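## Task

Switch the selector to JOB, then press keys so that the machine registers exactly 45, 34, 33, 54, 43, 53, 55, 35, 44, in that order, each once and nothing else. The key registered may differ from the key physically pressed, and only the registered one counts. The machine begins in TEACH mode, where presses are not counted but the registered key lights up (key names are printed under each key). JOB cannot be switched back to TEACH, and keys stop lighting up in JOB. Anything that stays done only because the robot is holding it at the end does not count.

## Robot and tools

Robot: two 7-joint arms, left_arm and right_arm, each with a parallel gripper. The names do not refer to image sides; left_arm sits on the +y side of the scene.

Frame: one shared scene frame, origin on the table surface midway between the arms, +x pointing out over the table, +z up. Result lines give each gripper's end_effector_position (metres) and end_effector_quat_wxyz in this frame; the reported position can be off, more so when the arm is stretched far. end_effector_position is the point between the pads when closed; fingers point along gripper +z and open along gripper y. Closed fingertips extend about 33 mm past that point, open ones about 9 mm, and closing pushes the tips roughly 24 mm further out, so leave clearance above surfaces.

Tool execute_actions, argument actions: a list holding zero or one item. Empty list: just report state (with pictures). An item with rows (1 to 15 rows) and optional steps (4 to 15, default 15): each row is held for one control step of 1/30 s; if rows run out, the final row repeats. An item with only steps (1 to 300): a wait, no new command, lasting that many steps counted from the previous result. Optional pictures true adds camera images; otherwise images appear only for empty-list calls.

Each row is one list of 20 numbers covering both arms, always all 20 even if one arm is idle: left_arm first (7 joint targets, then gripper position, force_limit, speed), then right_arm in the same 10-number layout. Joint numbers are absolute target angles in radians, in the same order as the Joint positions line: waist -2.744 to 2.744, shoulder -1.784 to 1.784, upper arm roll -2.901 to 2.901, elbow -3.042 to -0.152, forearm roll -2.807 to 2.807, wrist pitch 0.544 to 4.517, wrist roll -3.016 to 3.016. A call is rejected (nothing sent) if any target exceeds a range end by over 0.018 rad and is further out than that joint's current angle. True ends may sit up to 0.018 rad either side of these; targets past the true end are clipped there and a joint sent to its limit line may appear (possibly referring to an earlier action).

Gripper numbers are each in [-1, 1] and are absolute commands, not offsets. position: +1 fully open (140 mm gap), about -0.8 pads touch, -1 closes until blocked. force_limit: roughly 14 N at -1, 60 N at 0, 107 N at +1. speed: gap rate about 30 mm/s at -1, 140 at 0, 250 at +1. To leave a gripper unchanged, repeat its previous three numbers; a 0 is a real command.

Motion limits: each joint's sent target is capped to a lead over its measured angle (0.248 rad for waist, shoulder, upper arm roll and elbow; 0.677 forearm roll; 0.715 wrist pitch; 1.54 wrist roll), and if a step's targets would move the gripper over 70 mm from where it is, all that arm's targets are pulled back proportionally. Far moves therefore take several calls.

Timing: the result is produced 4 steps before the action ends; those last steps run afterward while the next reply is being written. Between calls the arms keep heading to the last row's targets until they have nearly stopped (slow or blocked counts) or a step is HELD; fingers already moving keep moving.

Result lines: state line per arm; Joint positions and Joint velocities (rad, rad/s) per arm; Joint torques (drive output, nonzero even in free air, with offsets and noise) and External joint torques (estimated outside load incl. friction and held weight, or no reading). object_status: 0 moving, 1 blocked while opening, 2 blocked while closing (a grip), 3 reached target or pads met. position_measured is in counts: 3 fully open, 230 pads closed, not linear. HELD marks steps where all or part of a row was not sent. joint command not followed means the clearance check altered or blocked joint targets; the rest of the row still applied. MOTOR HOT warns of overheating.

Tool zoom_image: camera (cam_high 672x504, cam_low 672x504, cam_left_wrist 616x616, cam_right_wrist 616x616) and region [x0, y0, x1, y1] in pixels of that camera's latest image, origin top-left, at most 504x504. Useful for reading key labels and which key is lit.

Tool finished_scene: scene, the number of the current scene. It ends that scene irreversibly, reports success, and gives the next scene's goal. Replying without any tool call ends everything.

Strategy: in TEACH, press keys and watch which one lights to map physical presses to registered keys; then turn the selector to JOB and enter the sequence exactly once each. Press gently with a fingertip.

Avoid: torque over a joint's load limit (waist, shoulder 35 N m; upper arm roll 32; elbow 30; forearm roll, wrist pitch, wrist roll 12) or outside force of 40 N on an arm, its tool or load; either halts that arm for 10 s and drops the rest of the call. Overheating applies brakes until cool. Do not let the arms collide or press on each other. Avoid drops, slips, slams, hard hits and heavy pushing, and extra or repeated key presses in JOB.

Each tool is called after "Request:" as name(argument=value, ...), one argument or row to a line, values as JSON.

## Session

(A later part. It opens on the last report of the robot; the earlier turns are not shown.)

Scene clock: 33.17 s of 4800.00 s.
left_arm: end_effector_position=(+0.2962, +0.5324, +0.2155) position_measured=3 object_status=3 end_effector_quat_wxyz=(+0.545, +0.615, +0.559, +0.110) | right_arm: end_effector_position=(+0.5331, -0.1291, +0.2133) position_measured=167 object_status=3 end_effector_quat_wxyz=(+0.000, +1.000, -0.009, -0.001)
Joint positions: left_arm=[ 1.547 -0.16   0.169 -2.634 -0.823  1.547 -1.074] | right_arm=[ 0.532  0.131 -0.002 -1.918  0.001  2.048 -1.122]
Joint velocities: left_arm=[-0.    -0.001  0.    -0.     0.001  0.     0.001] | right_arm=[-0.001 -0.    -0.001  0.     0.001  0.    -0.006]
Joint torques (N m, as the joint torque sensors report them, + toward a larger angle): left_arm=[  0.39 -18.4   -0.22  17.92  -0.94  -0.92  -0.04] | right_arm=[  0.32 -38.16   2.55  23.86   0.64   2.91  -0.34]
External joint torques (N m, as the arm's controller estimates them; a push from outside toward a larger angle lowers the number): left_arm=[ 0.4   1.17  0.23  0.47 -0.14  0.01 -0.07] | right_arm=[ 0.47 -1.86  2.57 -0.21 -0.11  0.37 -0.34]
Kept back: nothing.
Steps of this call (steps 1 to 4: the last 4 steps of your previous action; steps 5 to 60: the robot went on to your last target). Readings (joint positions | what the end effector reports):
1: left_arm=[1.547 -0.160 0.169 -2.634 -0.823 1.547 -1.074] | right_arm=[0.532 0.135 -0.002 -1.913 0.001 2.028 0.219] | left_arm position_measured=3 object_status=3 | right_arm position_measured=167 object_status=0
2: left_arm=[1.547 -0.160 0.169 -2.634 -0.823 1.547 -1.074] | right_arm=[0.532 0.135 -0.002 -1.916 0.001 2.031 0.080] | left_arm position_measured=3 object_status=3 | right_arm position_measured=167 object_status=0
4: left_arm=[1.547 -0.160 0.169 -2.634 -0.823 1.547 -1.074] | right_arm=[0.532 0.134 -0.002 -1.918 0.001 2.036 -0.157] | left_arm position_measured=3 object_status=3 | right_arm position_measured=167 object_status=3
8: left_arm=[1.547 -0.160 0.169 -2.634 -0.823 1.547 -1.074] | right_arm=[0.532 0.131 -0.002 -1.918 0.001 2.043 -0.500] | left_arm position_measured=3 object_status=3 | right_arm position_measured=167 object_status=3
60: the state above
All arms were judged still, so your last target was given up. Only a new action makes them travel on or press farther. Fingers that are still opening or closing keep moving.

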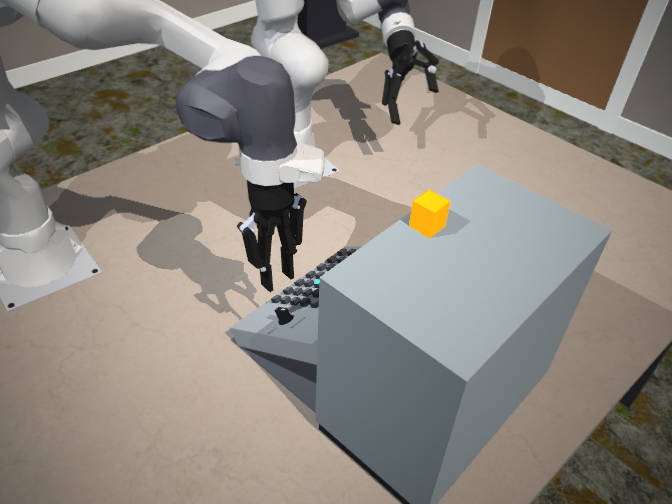

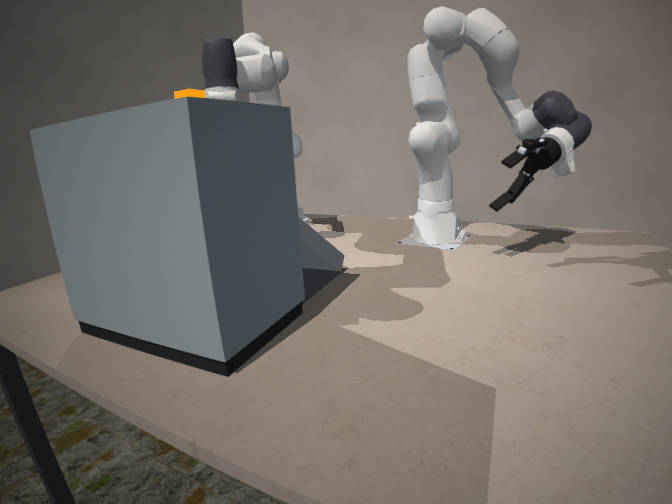

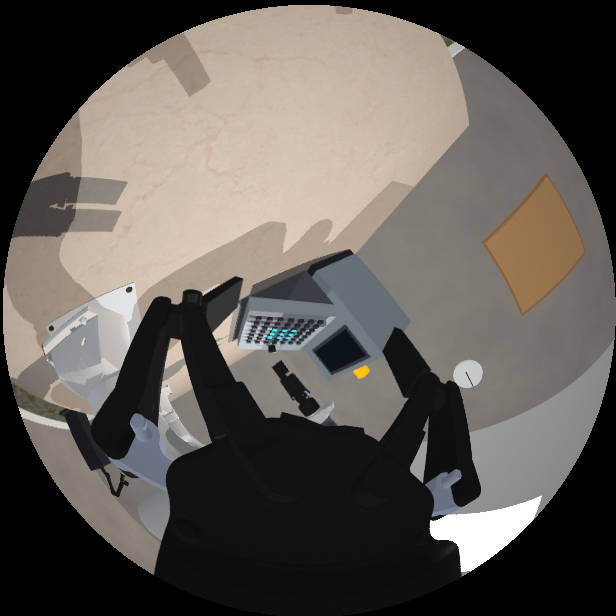

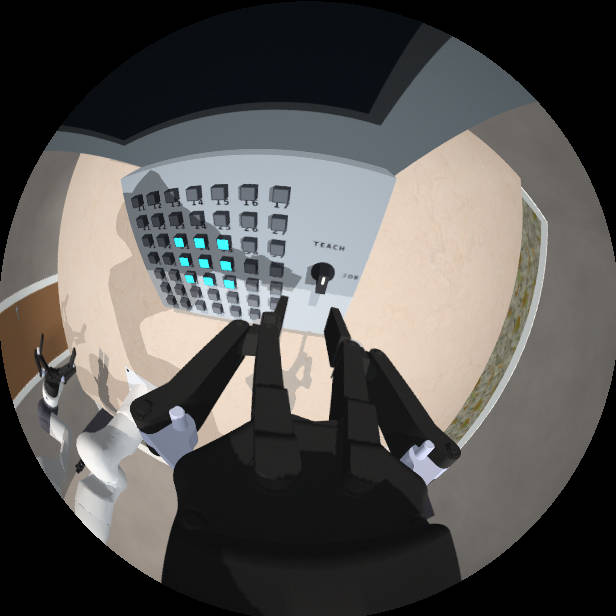

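Request:
execute_actions(
  actions=[
    {"rows":[[1.547,-0.16,0.169,-2.634,-0.823,1.547,-1.074,1,0,0,0.515,0.155,0,-1.965,0,2.12,-1.15,-0.3,0,1]],"steps":15},
  ],
)

Request:
execute_actions(
  actions=[
    {"steps":10},
  ],
  pictures=true,
)

Scene clock: 33.93 s of 4800.00 s.
left_arm: end_effector_position=(+0.2962, +0.5324, +0.2155) position_measured=3 object_status=3 end_effector_quat_wxyz=(+0.545, +0.615, +0.559, +0.110) | right_arm: end_effector_position=(+0.5327, -0.1380, +0.1820) position_measured=167 object_status=3 end_effector_quat_wxyz=(+0.002, +1.000, -0.008, -0.006)
Joint positions: left_arm=[ 1.547 -0.16   0.169 -2.634 -0.823  1.547 -1.074] | right_arm=[ 0.517  0.157 -0.    -1.965  0.001  2.109 -1.138]
Joint velocities: left_arm=[-0.001  0.001 -0.    -0.001 -0.001  0.    -0.001] | right_arm=[ 0.    -0.011  0.     0.     0.001  0.053 -0.02 ]
Joint torques (N m, as the joint torque sensors report them, + toward a larger angle): left_arm=[  0.45 -17.69  -0.76  17.87  -0.91  -0.89  -0.03] | right_arm=[ -1.03 -39.25   1.39  23.96   0.59   2.82  -0.29]
External joint torques (N m, as the arm's controller estimates them; a push from outside toward a larger angle lowers the number): left_arm=[ 0.47  1.75 -0.31  0.53 -0.12  0.04 -0.06] | right_arm=[-0.99 -2.81  1.28  0.47 -0.14  0.36 -0.29]
Steps of this call (steps 1 to 12: nothing new was sent; steps 13 to 23: the first 11 steps of this action). Readings (joint positions | what the end effector reports):
13: left_arm=[1.547 -0.160 0.169 -2.634 -0.823 1.547 -1.074] | right_arm=[0.530 0.131 -0.000 -1.926 0.001 2.061 -1.126] | left_arm position_measured=3 object_status=3 | right_arm position_measured=167 object_status=3
14: left_arm=[1.547 -0.160 0.169 -2.634 -0.823 1.547 -1.074] | right_arm=[0.527 0.135 -0.000 -1.936 0.001 2.072 -1.128] | left_arm position_measured=3 object_status=3 | right_arm position_measured=167 object_status=3
16: left_arm=[1.547 -0.160 0.169 -2.634 -0.823 1.547 -1.074] | right_arm=[0.521 0.147 -0.000 -1.953 0.001 2.087 -1.131] | left_arm position_measured=3 object_status=3 | right_arm position_measured=167 object_status=3
20: left_arm=[1.547 -0.160 0.169 -2.634 -0.823 1.547 -1.074] | right_arm=[0.517 0.158 -0.000 -1.964 0.001 2.102 -1.136] | left_arm position_measured=3 object_status=3 | right_arm position_measured=167 object_status=3
23: the state above

Scene clock: 34.27 s of 4800.00 s.
left_arm: end_effector_position=(+0.2962, +0.5324, +0.2155) position_measured=3 object_status=3 end_effector_quat_wxyz=(+0.545, +0.615, +0.559, +0.110) | right_arm: end_effector_position=(+0.5350, -0.1370, +0.1832) position_measured=167 object_status=3 end_effector_quat_wxyz=(+0.000, +1.000, -0.006, -0.002)
Joint positions: left_arm=[ 1.547 -0.16   0.169 -2.634 -0.823  1.547 -1.074] | right_arm=[ 0.517  0.156 -0.    -1.965  0.001  2.117 -1.142]
Joint velocities: left_arm=[-0.001 -0.001  0.001 -0.     0.001  0.     0.002] | right_arm=[ 0.001 -0.     0.002 -0.001  0.001  0.006 -0.005]
Joint torques (N m, as the joint torque sensors report them, + toward a larger angle): left_arm=[  0.84 -17.79  -0.04  17.69  -0.82  -0.93   0.01] | right_arm=[ -1.46 -38.64   1.21  24.41   0.6    2.84  -0.38]
External joint torques (N m, as the arm's controller estimates them; a push from outside toward a larger angle lowers the number): left_arm=[ 0.84  1.69  0.38  0.29 -0.03  0.   -0.01] | right_arm=[-1.65 -2.02  0.88  0.85 -0.13  0.33 -0.38]
Kept back: nothing.
Steps of this call (steps 1 to 4: the last 4 steps of your previous action; steps 5 to 10: the robot went on to your last target). Readings (joint positions | what the end effector reports):
1: left_arm=[1.547 -0.160 0.169 -2.634 -0.823 1.547 -1.074] | right_arm=[0.517 0.157 -0.000 -1.965 0.001 2.111 -1.139] | left_arm position_measured=3 object_status=3 | right_arm position_measured=167 object_status=3
2: left_arm=[1.547 -0.160 0.169 -2.634 -0.823 1.547 -1.074] | right_arm=[0.517 0.156 -0.000 -1.965 0.001 2.112 -1.140] | left_arm position_measured=3 object_status=3 | right_arm position_measured=167 object_status=3
4: left_arm=[1.547 -0.160 0.169 -2.634 -0.823 1.547 -1.074] | right_arm=[0.517 0.156 -0.000 -1.965 0.001 2.114 -1.141] | left_arm position_measured=3 object_status=3 | right_arm position_measured=167 object_status=3
8: left_arm=[1.547 -0.160 0.169 -2.634 -0.823 1.547 -1.074] | right_arm=[0.517 0.156 -0.000 -1.965 0.001 2.116 -1.142] | left_arm position_measured=3 object_status=3 | right_arm position_measured=167 object_status=3
10: the state above

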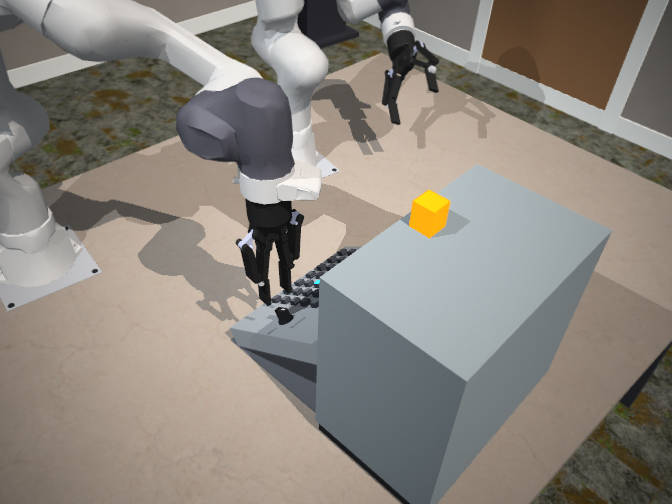

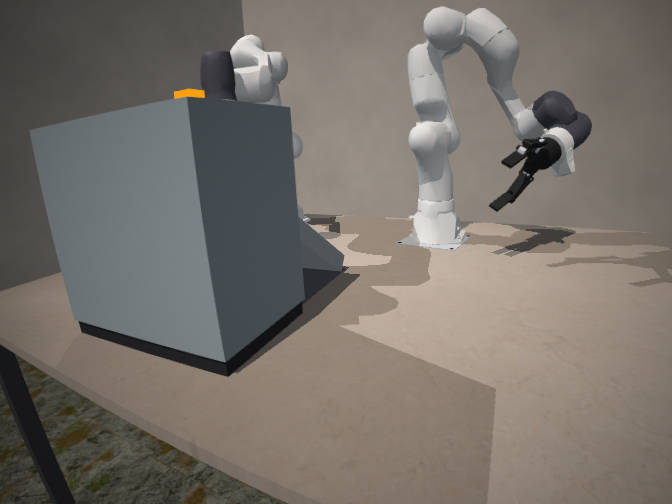

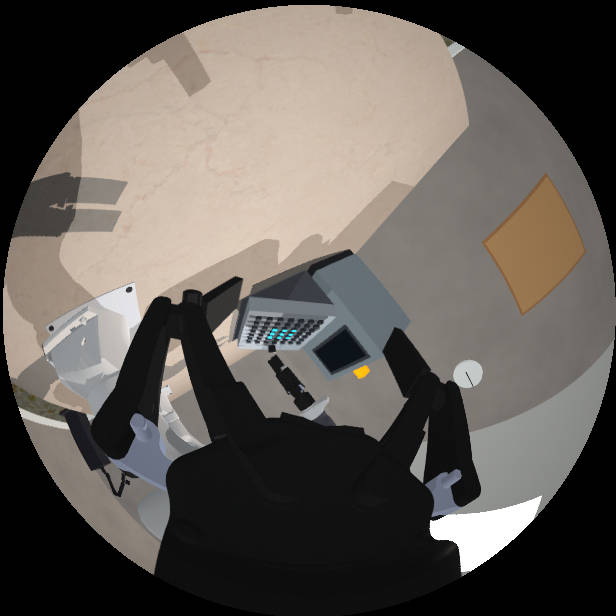

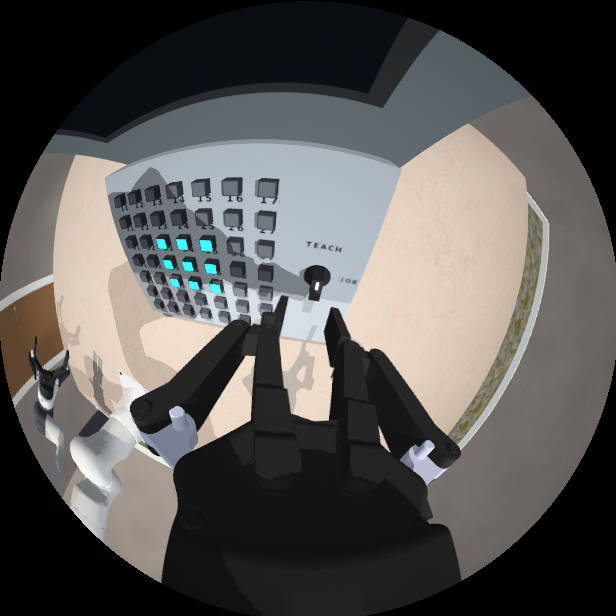

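Request:
execute_actions(
  actions=[
    {"rows":[[1.547,-0.16,0.169,-2.634,-0.823,1.547,-1.074,1,0,0,0.505,0.178,0,-1.967,0,2.145,-1.16,-0.3,0,1]],"steps":15},
  ],
)

Request:
execute_actions(
  actions=[
    {"steps":10},
  ],
  pictures=true,
)

Scene clock: 34.80 s of 4800.00 s.
left_arm: end_effector_position=(+0.2962, +0.5324, +0.2155) position_measured=3 object_status=3 end_effector_quat_wxyz=(+0.545, +0.615, +0.559, +0.110) | right_arm: end_effector_position=(+0.5399, -0.1408, +0.1713) position_measured=167 object_status=3 end_effector_quat_wxyz=(+0.001, +1.000, -0.006, -0.002)
Joint positions: left_arm=[ 1.547 -0.16   0.169 -2.634 -0.823  1.547 -1.074] | right_arm=[ 0.507  0.178  0.001 -1.967  0.001  2.14  -1.151]
Joint velocities: left_arm=[-0.    -0.001 -0.    -0.     0.     0.    -0.001] | right_arm=[ 0.    -0.     0.     0.    -0.001  0.02  -0.012]
Joint torques (N m, as the joint torque sensors report them, + toward a larger angle): left_arm=[  0.93 -18.28  -0.37  17.97  -0.85  -0.91  -0.02] | right_arm=[ -1.02 -38.76   0.69  23.82   0.58   2.91  -0.32]
External joint torques (N m, as the arm's controller estimates them; a push from outside toward a larger angle lowers the number): left_arm=[ 0.91  1.23  0.04  0.54 -0.06  0.02 -0.05] | right_arm=[-1.07 -1.71  0.47  0.48 -0.13  0.42 -0.32]
Steps of this call (steps 1 to 5: the robot went on to your last target; steps 6 to 16: the first 11 steps of this action). Readings (joint positions | what the end effector reports):
6: left_arm=[1.547 -0.160 0.169 -2.634 -0.823 1.547 -1.074] | right_arm=[0.516 0.158 0.000 -1.964 0.001 2.122 -1.144] | left_arm position_measured=3 object_status=3 | right_arm position_measured=167 object_status=3
7: left_arm=[1.547 -0.160 0.169 -2.634 -0.823 1.547 -1.074] | right_arm=[0.514 0.163 0.001 -1.964 0.001 2.126 -1.145] | left_arm position_measured=3 object_status=3 | right_arm position_measured=167 object_status=3
9: left_arm=[1.547 -0.160 0.169 -2.634 -0.823 1.547 -1.074] | right_arm=[0.509 0.172 0.001 -1.965 0.001 2.132 -1.147] | left_arm position_measured=3 object_status=3 | right_arm position_measured=167 object_status=3
13: left_arm=[1.547 -0.160 0.169 -2.634 -0.823 1.547 -1.074] | right_arm=[0.507 0.178 0.001 -1.967 0.001 2.137 -1.150] | left_arm position_measured=3 object_status=3 | right_arm position_measured=167 object_status=3
16: the state above

Scene clock: 35.13 s of 4800.00 s.
left_arm: end_effector_position=(+0.2962, +0.5324, +0.2155) position_measured=3 object_status=3 end_effector_quat_wxyz=(+0.545, +0.615, +0.559, +0.110) | right_arm: end_effector_position=(+0.5407, -0.1404, +0.1715) position_measured=167 object_status=3 end_effector_quat_wxyz=(+0.000, +1.000, -0.005, -0.001)
Joint positions: left_arm=[ 1.547 -0.16   0.169 -2.634 -0.823  1.547 -1.074] | right_arm=[ 0.507  0.178  0.001 -1.967  0.001  2.143 -1.153]
Joint velocities: left_arm=[ 0.     0.    -0.     0.001  0.002  0.    -0.   ] | right_arm=[-0.002  0.     0.     0.    -0.     0.001 -0.002]
Joint torques (N m, as the joint torque sensors report them, + toward a larger angle): left_arm=[  0.91 -17.96  -0.22  17.72  -0.87  -0.92   0.04] | right_arm=[ -1.3  -38.85   0.9   23.99   0.58   2.9   -0.37]
External joint torques (N m, as the arm's controller estimates them; a push from outside toward a larger angle lowers the number): left_arm=[ 0.91  1.56  0.21  0.26 -0.07  0.    0.01] | right_arm=[-1.23 -1.72  0.79  0.56 -0.14  0.38 -0.37]
Kept back: nothing.
Steps of this call (steps 1 to 4: the last 4 steps of your previous action; steps 5 to 10: the robot went on to your last target). Readings (joint positions | what the end effector reports):
1: left_arm=[1.547 -0.160 0.169 -2.634 -0.823 1.547 -1.074] | right_arm=[0.507 0.178 0.001 -1.967 0.001 2.140 -1.152] | left_arm position_measured=3 object_status=3 | right_arm position_measured=167 object_status=3
2: left_arm=[1.547 -0.160 0.169 -2.634 -0.823 1.547 -1.074] | right_arm=[0.507 0.178 0.001 -1.967 0.001 2.141 -1.152] | left_arm position_measured=3 object_status=3 | right_arm position_measured=167 object_status=3
4: left_arm=[1.547 -0.160 0.169 -2.634 -0.823 1.547 -1.074] | right_arm=[0.507 0.178 0.001 -1.967 0.001 2.142 -1.152] | left_arm position_measured=3 object_status=3 | right_arm position_measured=167 object_status=3
8: left_arm=[1.547 -0.160 0.169 -2.634 -0.823 1.547 -1.074] | right_arm=[0.507 0.178 0.001 -1.967 0.001 2.142 -1.153] | left_arm position_measured=3 object_status=3 | right_arm position_measured=167 object_status=3
10: the state above

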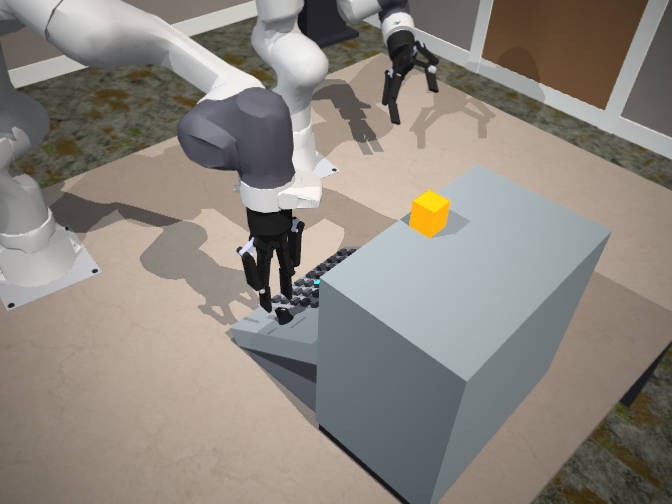

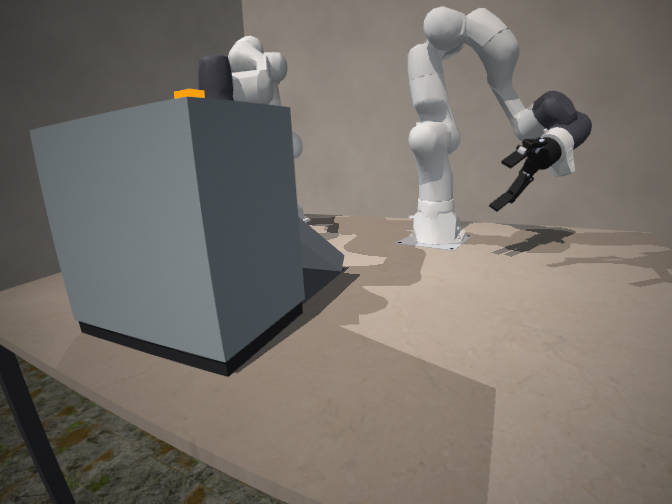

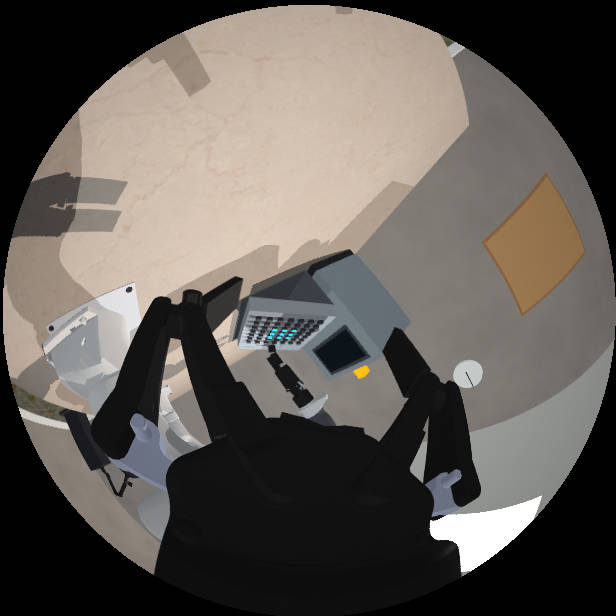

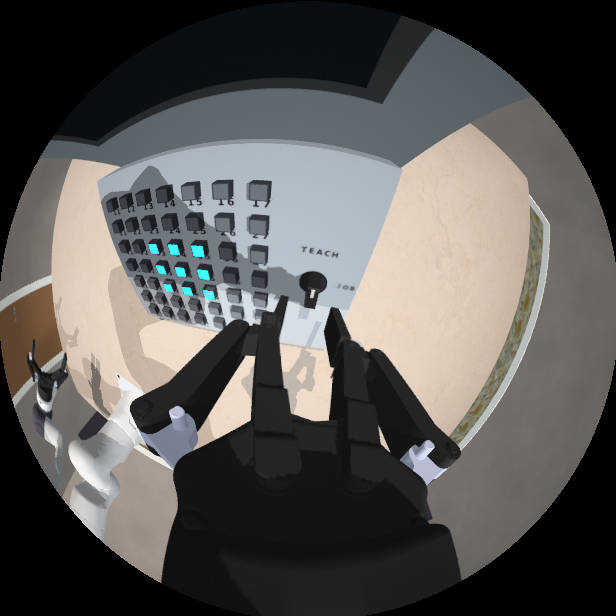

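Request:
execute_actions(
  actions=[
    {"rows":[[1.547,-0.16,0.169,-2.634,-0.823,1.547,-1.074,1,0,0,0.502,0.186,0,-1.992,0,2.178,-1.16,-0.3,0,1]],"steps":15},
  ],
)

Request:
execute_actions(
  actions=[
    {"steps":10},
  ],
  pictures=true,
)

Scene clock: 35.73 s of 4800.00 s.
left_arm: end_effector_position=(+0.2962, +0.5324, +0.2155) position_measured=3 object_status=3 end_effector_quat_wxyz=(+0.545, +0.615, +0.559, +0.110) | right_arm: end_effector_position=(+0.5384, -0.1432, +0.1582) position_measured=167 object_status=3 end_effector_quat_wxyz=(+0.001, +1.000, -0.006, -0.003)
Joint positions: left_arm=[ 1.547 -0.16   0.169 -2.634 -0.823  1.547 -1.074] | right_arm=[ 0.504  0.187  0.001 -1.991  0.001  2.172 -1.154]
Joint velocities: left_arm=[-0.    -0.001  0.    -0.001  0.    -0.     0.001] | right_arm=[-0.002 -0.001 -0.    -0.001  0.     0.024 -0.001]
Joint torques (N m, as the joint torque sensors report them, + toward a larger angle): left_arm=[  0.74 -18.5   -0.25  17.57  -0.91  -0.89   0.01] | right_arm=[ -1.22 -39.08   0.94  23.1    0.58   2.87  -0.35]
External joint torques (N m, as the arm's controller estimates them; a push from outside toward a larger angle lowers the number): left_arm=[ 0.76  0.96  0.2   0.2  -0.11  0.04 -0.02] | right_arm=[-1.21 -1.89  0.77 -0.04 -0.12  0.38 -0.35]
Steps of this call (steps 1 to 7: the robot went on to your last target; steps 8 to 18: the first 11 steps of this action). Readings (joint positions | what the end effector reports):
8: left_arm=[1.547 -0.160 0.169 -2.634 -0.823 1.547 -1.074] | right_arm=[0.507 0.178 0.001 -1.971 0.001 2.149 -1.154] | left_arm position_measured=3 object_status=3 | right_arm position_measured=167 object_status=3
9: left_arm=[1.547 -0.160 0.169 -2.634 -0.823 1.547 -1.074] | right_arm=[0.506 0.179 0.001 -1.977 0.001 2.154 -1.154] | left_arm position_measured=3 object_status=3 | right_arm position_measured=167 object_status=3
11: left_arm=[1.547 -0.160 0.169 -2.634 -0.823 1.547 -1.074] | right_arm=[0.505 0.183 0.001 -1.985 0.001 2.161 -1.154] | left_arm position_measured=3 object_status=3 | right_arm position_measured=167 object_status=3
15: left_arm=[1.547 -0.160 0.169 -2.634 -0.823 1.547 -1.074] | right_arm=[0.504 0.187 0.001 -1.991 0.001 2.169 -1.154] | left_arm position_measured=3 object_status=3 | right_arm position_measured=167 object_status=3
18: the state above

Scene clock: 36.07 s of 4800.00 s.
left_arm: end_effector_position=(+0.2962, +0.5324, +0.2155) position_measured=3 object_status=3 end_effector_quat_wxyz=(+0.545, +0.615, +0.559, +0.110) | right_arm: end_effector_position=(+0.5394, -0.1428, +0.1585) position_measured=167 object_status=3 end_effector_quat_wxyz=(+0.000, +1.000, -0.006, -0.001)
Joint positions: left_arm=[ 1.547 -0.16   0.169 -2.634 -0.823  1.547 -1.074] | right_arm=[ 0.504  0.187  0.001 -1.991  0.001  2.175 -1.155]
Joint velocities: left_arm=[ 0.    -0.    -0.001 -0.002  0.    -0.    -0.   ] | right_arm=[ 0.     0.     0.    -0.001  0.     0.004  0.   ]
Joint torques (N m, as the joint torque sensors report them, + toward a larger angle): left_arm=[  0.94 -17.81  -0.31  17.96  -0.82  -0.88   0.09] | right_arm=[ -1.3  -39.06   0.89  23.14   0.57   2.86  -0.33]
External joint torques (N m, as the arm's controller estimates them; a push from outside toward a larger angle lowers the number): left_arm=[ 0.99  1.71  0.17  0.57 -0.03  0.06  0.06] | right_arm=[-1.29 -1.81  0.72 -0.06 -0.13  0.34 -0.33]
Kept back: nothing.
Steps of this call (steps 1 to 4: the last 4 steps of your previous action; steps 5 to 10: the robot went on to your last target). Readings (joint positions | what the end effector reports):
1: left_arm=[1.547 -0.160 0.169 -2.634 -0.823 1.547 -1.074] | right_arm=[0.504 0.187 0.001 -1.991 0.001 2.173 -1.154] | left_arm position_measured=3 object_status=3 | right_arm position_measured=167 object_status=3
2: left_arm=[1.547 -0.160 0.169 -2.634 -0.823 1.547 -1.074] | right_arm=[0.504 0.187 0.001 -1.991 0.001 2.173 -1.154] | left_arm position_measured=3 object_status=3 | right_arm position_measured=167 object_status=3
4: left_arm=[1.547 -0.160 0.169 -2.634 -0.823 1.547 -1.074] | right_arm=[0.504 0.187 0.001 -1.991 0.001 2.174 -1.154] | left_arm position_measured=3 object_status=3 | right_arm position_measured=167 object_status=3
8: left_arm=[1.547 -0.160 0.169 -2.634 -0.823 1.547 -1.074] | right_arm=[0.504 0.187 0.001 -1.991 0.001 2.175 -1.154] | left_arm position_measured=3 object_status=3 | right_arm position_measured=167 object_status=3
10: the state above

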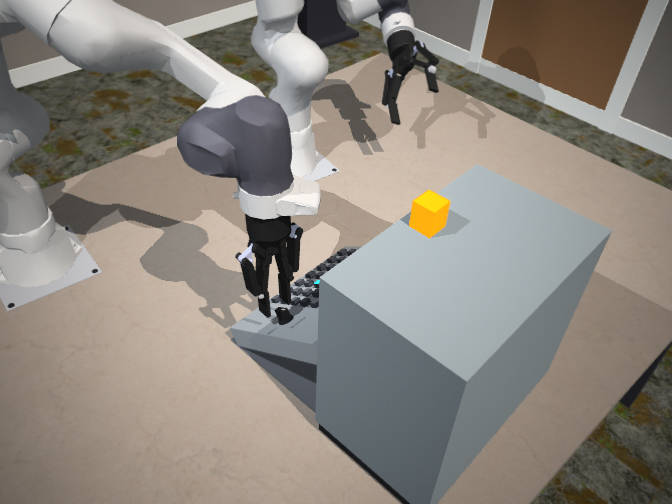

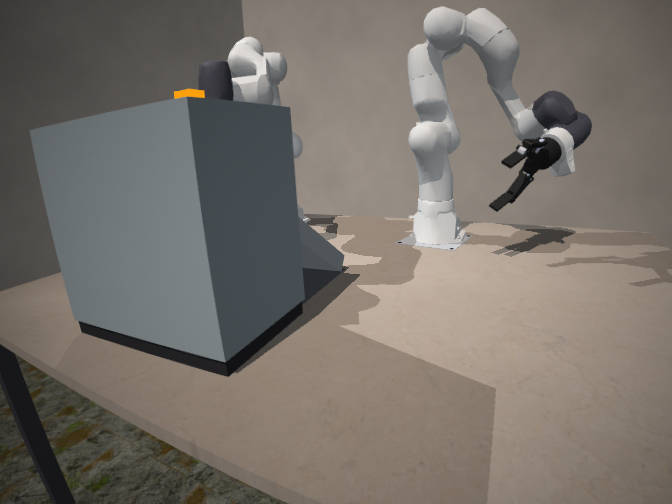

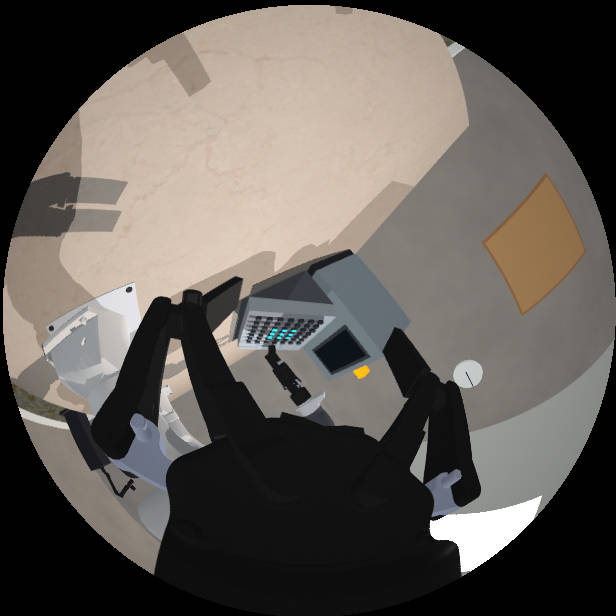

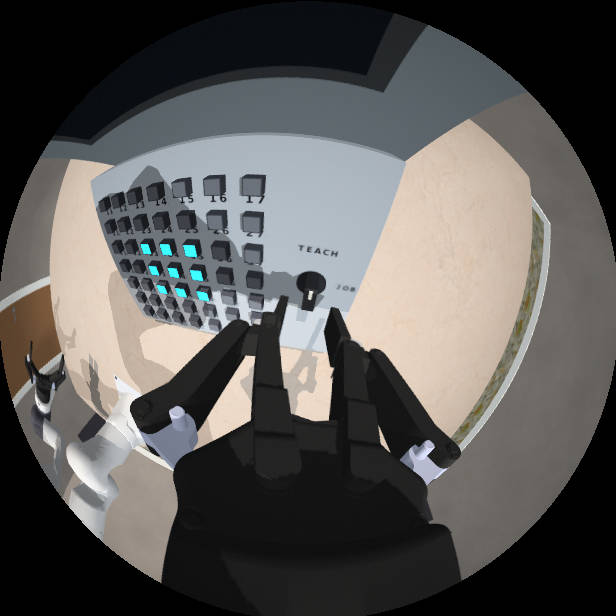

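Request:
execute_actions(
  actions=[
    {"rows":[[1.547,-0.16,0.169,-2.634,-0.823,1.547,-1.074,1,0,0,0.505,0.207,0,-1.978,0,2.185,-1.16,-0.3,0,1]],"steps":15},
  ],
)

Request:
execute_actions(
  actions=[
    {"steps":10},
  ],
  pictures=true,
)

Scene clock: 36.63 s of 4800.00 s.
left_arm: end_effector_position=(+0.2962, +0.5324, +0.2155) position_measured=3 object_status=3 end_effector_quat_wxyz=(+0.545, +0.615, +0.559, +0.110) | right_arm: end_effector_position=(+0.5427, -0.1414, +0.1520) position_measured=167 object_status=3 end_effector_quat_wxyz=(+0.001, +1.000, -0.006, -0.002)
Joint positions: left_arm=[ 1.547 -0.16   0.169 -2.634 -0.823  1.547 -1.074] | right_arm=[ 0.504  0.206  0.001 -1.98   0.001  2.182 -1.155]
Joint velocities: left_arm=[ 0.001  0.001  0.     0.    -0.001 -0.001  0.002] | right_arm=[ 0.    -0.     0.001  0.006  0.001  0.006 -0.001]
Joint torques (N m, as the joint torque sensors report them, + toward a larger angle): left_arm=[  0.85 -18.52  -0.28  17.61  -0.88  -0.89   0.02] | right_arm=[  0.36 -38.92   0.97  25.7    0.55   2.9   -0.32]
External joint torques (N m, as the arm's controller estimates them; a push from outside toward a larger angle lowers the number): left_arm=[ 0.84  0.92  0.14  0.25 -0.09  0.04 -0.01] | right_arm=[ 0.25 -1.13  0.67  2.62 -0.14  0.4  -0.32]
Steps of this call (steps 1 to 6: the robot went on to your last target; steps 7 to 17: the first 11 steps of this action). Readings (joint positions | what the end effector reports):
7: left_arm=[1.547 -0.160 0.169 -2.634 -0.823 1.547 -1.074] | right_arm=[0.504 0.190 0.001 -1.987 0.001 2.177 -1.155] | left_arm position_measured=3 object_status=3 | right_arm position_measured=167 object_status=3
8: left_arm=[1.547 -0.160 0.169 -2.634 -0.823 1.547 -1.074] | right_arm=[0.504 0.194 0.001 -1.984 0.001 2.178 -1.155] | left_arm position_measured=3 object_status=3 | right_arm position_measured=167 object_status=3
10: left_arm=[1.547 -0.160 0.169 -2.634 -0.823 1.547 -1.074] | right_arm=[0.504 0.201 0.001 -1.981 0.001 2.180 -1.155] | left_arm position_measured=3 object_status=3 | right_arm position_measured=167 object_status=3
14: left_arm=[1.547 -0.160 0.169 -2.634 -0.823 1.547 -1.074] | right_arm=[0.504 0.206 0.001 -1.981 0.001 2.181 -1.155] | left_arm position_measured=3 object_status=3 | right_arm position_measured=167 object_status=3
17: the state above

Scene clock: 36.97 s of 4800.00 s.
left_arm: end_effector_position=(+0.2962, +0.5324, +0.2155) position_measured=3 object_status=3 end_effector_quat_wxyz=(+0.545, +0.615, +0.559, +0.110) | right_arm: end_effector_position=(+0.5431, -0.1412, +0.1523) position_measured=167 object_status=3 end_effector_quat_wxyz=(+0.000, +1.000, -0.006, -0.002)
Joint positions: left_arm=[ 1.547 -0.16   0.169 -2.634 -0.823  1.547 -1.074] | right_arm=[ 0.504  0.206  0.001 -1.98   0.001  2.183 -1.155]
Joint velocities: left_arm=[-0.    -0.001  0.001 -0.     0.001 -0.001  0.   ] | right_arm=[ 0.001 -0.     0.001  0.    -0.001  0.001  0.   ]
Joint torques (N m, as the joint torque sensors report them, + toward a larger angle): left_arm=[  0.62 -18.04  -0.14  17.97  -0.9   -0.89  -0.02] | right_arm=[  0.45 -39.04   0.94  25.03   0.54   2.84  -0.3 ]
External joint torques (N m, as the arm's controller estimates them; a push from outside toward a larger angle lowers the number): left_arm=[ 0.56  1.51  0.23  0.51 -0.1   0.03 -0.05] | right_arm=[ 0.36 -1.1   0.64  1.8  -0.15  0.31 -0.3 ]
Kept back: nothing.
Steps of this call (steps 1 to 4: the last 4 steps of your previous action; steps 5 to 10: the robot went on to your last target). Readings (joint positions | what the end effector reports):
1: left_arm=[1.547 -0.160 0.169 -2.634 -0.823 1.547 -1.074] | right_arm=[0.504 0.206 0.001 -1.980 0.001 2.182 -1.155] | left_arm position_measured=3 object_status=3 | right_arm position_measured=167 object_status=3
2: left_arm=[1.547 -0.160 0.169 -2.634 -0.823 1.547 -1.074] | right_arm=[0.504 0.206 0.001 -1.980 0.001 2.182 -1.155] | left_arm position_measured=3 object_status=3 | right_arm position_measured=167 object_status=3
4: left_arm=[1.547 -0.160 0.169 -2.634 -0.823 1.547 -1.074] | right_arm=[0.504 0.206 0.001 -1.980 0.001 2.183 -1.155] | left_arm position_measured=3 object_status=3 | right_arm position_measured=167 object_status=3
8: left_arm=[1.547 -0.160 0.169 -2.634 -0.823 1.547 -1.074] | right_arm=[0.504 0.206 0.001 -1.980 0.001 2.183 -1.155] | left_arm position_measured=3 object_status=3 | right_arm position_measured=167 object_status=3
10: the state above

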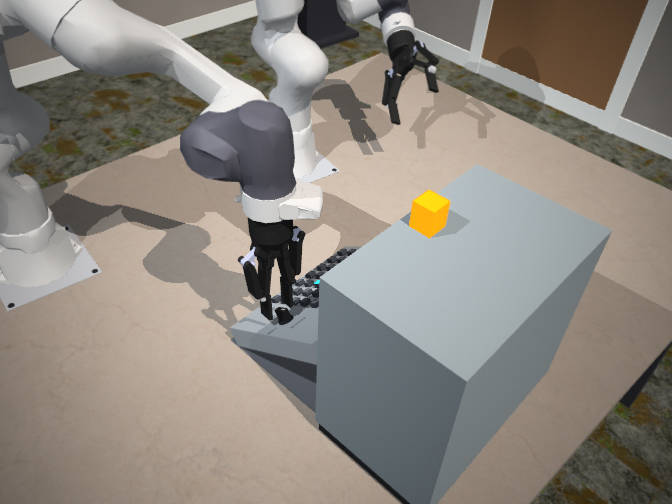

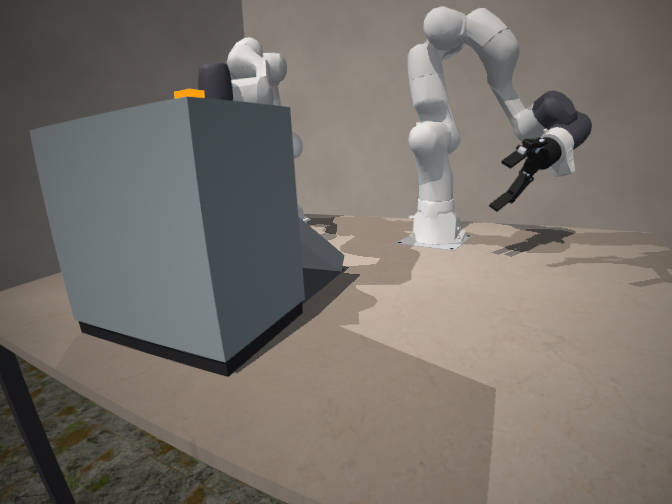

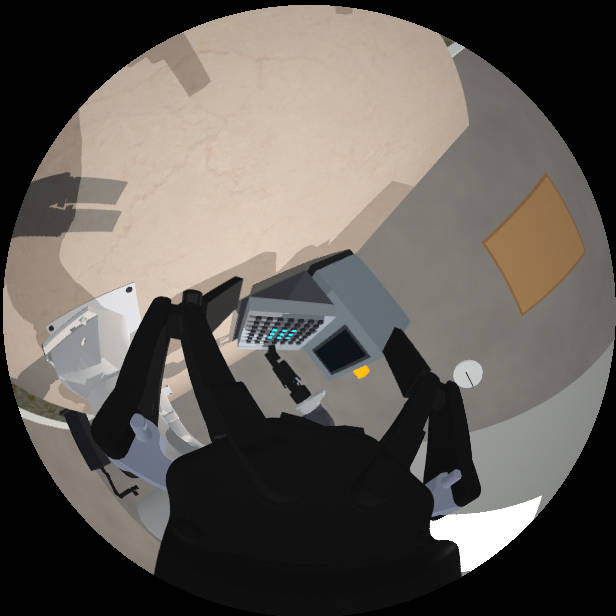

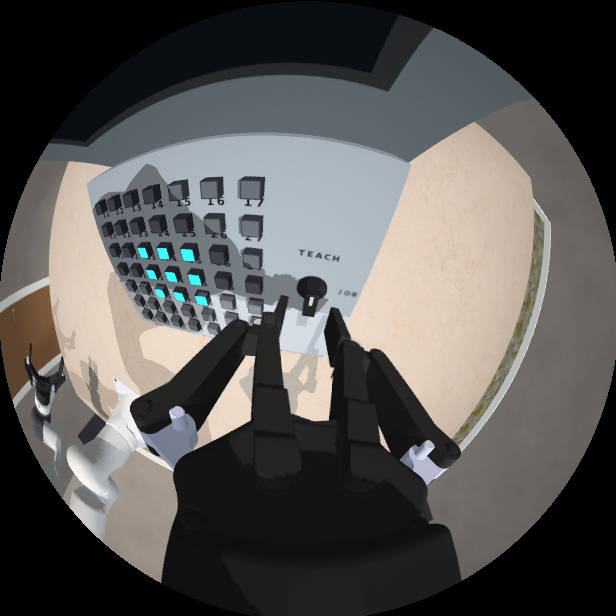

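Request:
execute_actions(
  actions=[
    {"rows":[[1.547,-0.16,0.169,-2.634,-0.823,1.547,-1.074,1,0,0,0.507,0.226,0,-1.948,0,2.174,-1.16,-0.3,0,1]],"steps":15},
  ],
)

Request:
execute_actions(
  actions=[
    {"rows":[[1.547,-0.16,0.169,-2.634,-0.823,1.547,-1.074,1,0,0,0.507,0.226,0,-1.948,0,2.174,-1.16,-1,-0.5,0]],"steps":15},
  ],
)

Request:
execute_actions(
  actions=[
    {"steps":15},
  ],
  pictures=true,
)

Scene clock: 37.50 s of 4800.00 s.
left_arm: end_effector_position=(+0.2962, +0.5324, +0.2155) position_measured=3 object_status=3 end_effector_quat_wxyz=(+0.545, +0.615, +0.559, +0.110) | right_arm: end_effector_position=(+0.5510, -0.1375, +0.1542) position_measured=167 object_status=3 end_effector_quat_wxyz=(-0.001, +1.000, -0.006, +0.001)
Joint positions: left_arm=[ 1.547 -0.16   0.169 -2.634 -0.823  1.547 -1.074] | right_arm=[ 0.505  0.225  0.001 -1.95   0.001  2.177 -1.155]
Joint velocities: left_arm=[-0.001  0.    -0.     0.001 -0.001 -0.001  0.002] | right_arm=[ 0.001  0.     0.     0.003  0.001 -0.006  0.   ]
Joint torques (N m, as the joint torque sensors report them, + toward a larger angle): left_arm=[  0.71 -17.84  -0.44  18.14  -0.86  -0.9   -0.02] | right_arm=[  1.16 -39.09   0.93  25.32   0.55   2.25  -0.33]
External joint torques (N m, as the arm's controller estimates them; a push from outside toward a larger angle lowers the number): left_arm=[ 0.78  1.65  0.06  0.77 -0.06  0.04 -0.05] | right_arm=[ 1.18 -0.42  0.74  2.02 -0.15 -0.29 -0.33]
Steps of this call (steps 1 to 5: the robot went on to your last target; steps 6 to 16: the first 11 steps of this action). Readings (joint positions | what the end effector reports):
6: left_arm=[1.547 -0.160 0.169 -2.634 -0.823 1.547 -1.074] | right_arm=[0.504 0.211 0.001 -1.972 0.001 2.181 -1.155] | left_arm position_measured=3 object_status=3 | right_arm position_measured=167 object_status=3
7: left_arm=[1.547 -0.160 0.169 -2.634 -0.823 1.547 -1.074] | right_arm=[0.504 0.216 0.001 -1.964 0.001 2.180 -1.155] | left_arm position_measured=3 object_status=3 | right_arm position_measured=167 object_status=3
9: left_arm=[1.547 -0.160 0.169 -2.634 -0.823 1.547 -1.074] | right_arm=[0.505 0.221 0.001 -1.956 0.001 2.179 -1.155] | left_arm position_measured=3 object_status=3 | right_arm position_measured=167 object_status=3
13: left_arm=[1.547 -0.160 0.169 -2.634 -0.823 1.547 -1.074] | right_arm=[0.505 0.224 0.001 -1.951 0.001 2.178 -1.155] | left_arm position_measured=3 object_status=3 | right_arm position_measured=167 object_status=3
16: the state above

Scene clock: 38.00 s of 4800.00 s.
left_arm: end_effector_position=(+0.2962, +0.5324, +0.2155) position_measured=3 object_status=3 end_effector_quat_wxyz=(+0.545, +0.615, +0.559, +0.110) | right_arm: end_effector_position=(+0.5508, -0.1411, +0.1539) position_measured=215 object_status=0 end_effector_quat_wxyz=(+0.001, +1.000, -0.006, -0.001)
Joint positions: left_arm=[ 1.547 -0.16   0.169 -2.634 -0.823  1.547 -1.074] | right_arm=[ 0.503  0.225 -0.002 -1.95  -0.001  2.171 -1.157]
Joint velocities: left_arm=[ 0.    -0.001  0.     0.001 -0.001  0.001  0.001] | right_arm=[-0.001 -0.001  0.    -0.001 -0.001  0.    -0.006]
Joint torques (N m, as the joint torque sensors report them, + toward a larger angle): left_arm=[  1.21 -18.35  -0.2   18.04  -0.86  -0.94   0.02] | right_arm=[  2.29 -39.38   2.8   25.01   1.08   3.04  -0.11]
External joint torques (N m, as the arm's controller estimates them; a push from outside toward a larger angle lowers the number): left_arm=[ 1.21  1.17  0.23  0.59 -0.06 -0.02 -0.01] | right_arm=[ 2.34 -0.8   2.65  1.76  0.38  0.52 -0.11]
Steps of this call (steps 1 to 4: the last 4 steps of your previous action; steps 5 to 15: the first 11 steps of this action). Readings (joint positions | what the end effector reports):
5: left_arm=[1.547 -0.160 0.169 -2.634 -0.823 1.547 -1.074] | right_arm=[0.505 0.225 0.001 -1.950 0.001 2.176 -1.155] | left_arm position_measured=3 object_status=3 | right_arm position_measured=167 object_status=0
6: left_arm=[1.547 -0.160 0.169 -2.634 -0.823 1.547 -1.074] | right_arm=[0.505 0.225 0.001 -1.950 0.001 2.176 -1.155] | left_arm position_measured=3 object_status=3 | right_arm position_measured=173 object_status=0
8: left_arm=[1.547 -0.160 0.169 -2.634 -0.823 1.547 -1.074] | right_arm=[0.505 0.225 0.001 -1.950 0.001 2.176 -1.155] | left_arm position_measured=3 object_status=3 | right_arm position_measured=188 object_status=0
12: left_arm=[1.547 -0.160 0.169 -2.634 -0.823 1.547 -1.074] | right_arm=[0.503 0.225 -0.002 -1.950 -0.001 2.171 -1.156] | left_arm position_measured=3 object_status=3 | right_arm position_measured=215 object_status=0
15: the state above

Scene clock: 38.50 s of 4800.00 s.
left_arm: end_effector_position=(+0.2962, +0.5324, +0.2155) position_measured=3 object_status=3 end_effector_quat_wxyz=(+0.545, +0.615, +0.559, +0.110) | right_arm: end_effector_position=(+0.5508, -0.1412, +0.1539) position_measured=215 object_status=2 end_effector_quat_wxyz=(+0.001, +1.000, -0.005, -0.001)
Joint positions: left_arm=[ 1.547 -0.16   0.169 -2.634 -0.823  1.547 -1.074] | right_arm=[ 0.503  0.225 -0.002 -1.95  -0.002  2.171 -1.158]
Joint velocities: left_arm=[-0.001 -0.001 -0.    -0.001  0.     0.001 -0.001] | right_arm=[-0.    -0.001  0.    -0.001 -0.     0.    -0.001]
Joint torques (N m, as the joint torque sensors report them, + toward a larger angle): left_arm=[  0.73 -17.87  -0.13  17.78  -0.84  -0.94   0.  ] | right_arm=[  2.19 -39.21   2.65  25.1    1.09   3.06  -0.08]
External joint torques (N m, as the arm's controller estimates them; a push from outside toward a larger angle lowers the number): left_arm=[ 0.73  1.66  0.3   0.39 -0.05 -0.01 -0.03] | right_arm=[ 2.17 -0.65  2.44  1.84  0.39  0.54 -0.08]
Kept back: nothing.
Steps of this call (steps 1 to 4: the last 4 steps of your previous action; steps 5 to 15: the robot went on to your last target). Readings (joint positions | what the end effector reports):
1: left_arm=[1.547 -0.160 0.169 -2.634 -0.823 1.547 -1.074] | right_arm=[0.503 0.225 -0.002 -1.950 -0.001 2.171 -1.157] | left_arm position_measured=3 object_status=3 | right_arm position_measured=215 object_status=0
2: left_arm=[1.547 -0.160 0.169 -2.634 -0.823 1.547 -1.074] | right_arm=[0.503 0.225 -0.002 -1.950 -0.001 2.171 -1.157] | left_arm position_measured=3 object_status=3 | right_arm position_measured=215 object_status=2
4: left_arm=[1.547 -0.160 0.169 -2.634 -0.823 1.547 -1.074] | right_arm=[0.503 0.225 -0.002 -1.950 -0.002 2.171 -1.157] | left_arm position_measured=3 object_status=3 | right_arm position_measured=215 object_status=2
8: left_arm=[1.547 -0.160 0.169 -2.634 -0.823 1.547 -1.074] | right_arm=[0.503 0.225 -0.002 -1.950 -0.002 2.171 -1.158] | left_arm position_measured=3 object_status=3 | right_arm position_measured=215 object_status=2
15: the state above
All arms were judged still, so your last target was given up. Only a new action makes them travel on or press farther. Fingers that are still opening or closing keep moving.

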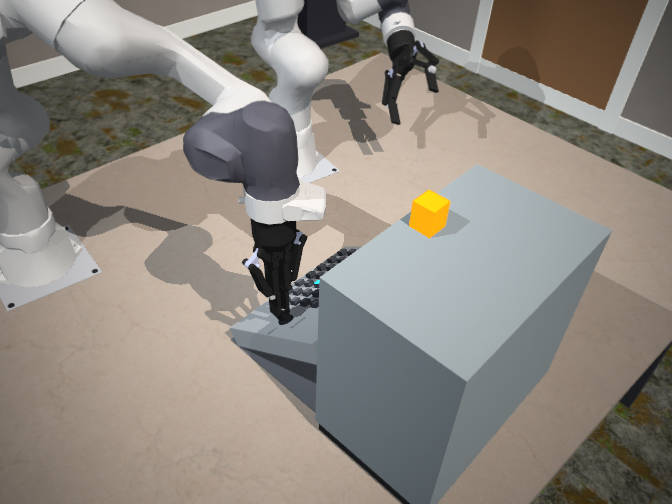

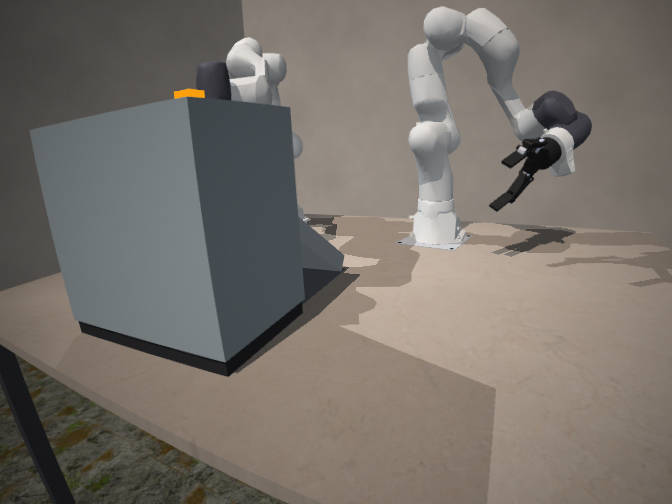

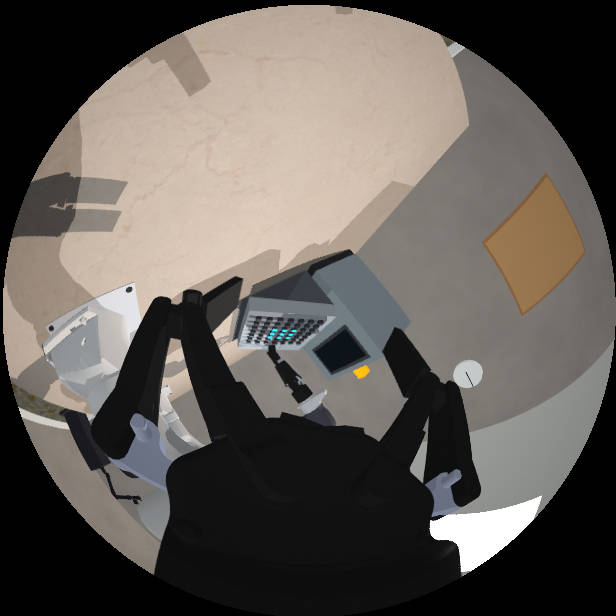

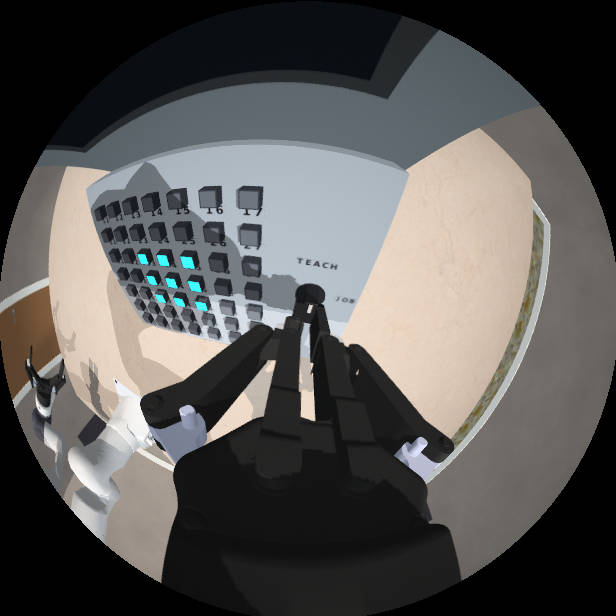

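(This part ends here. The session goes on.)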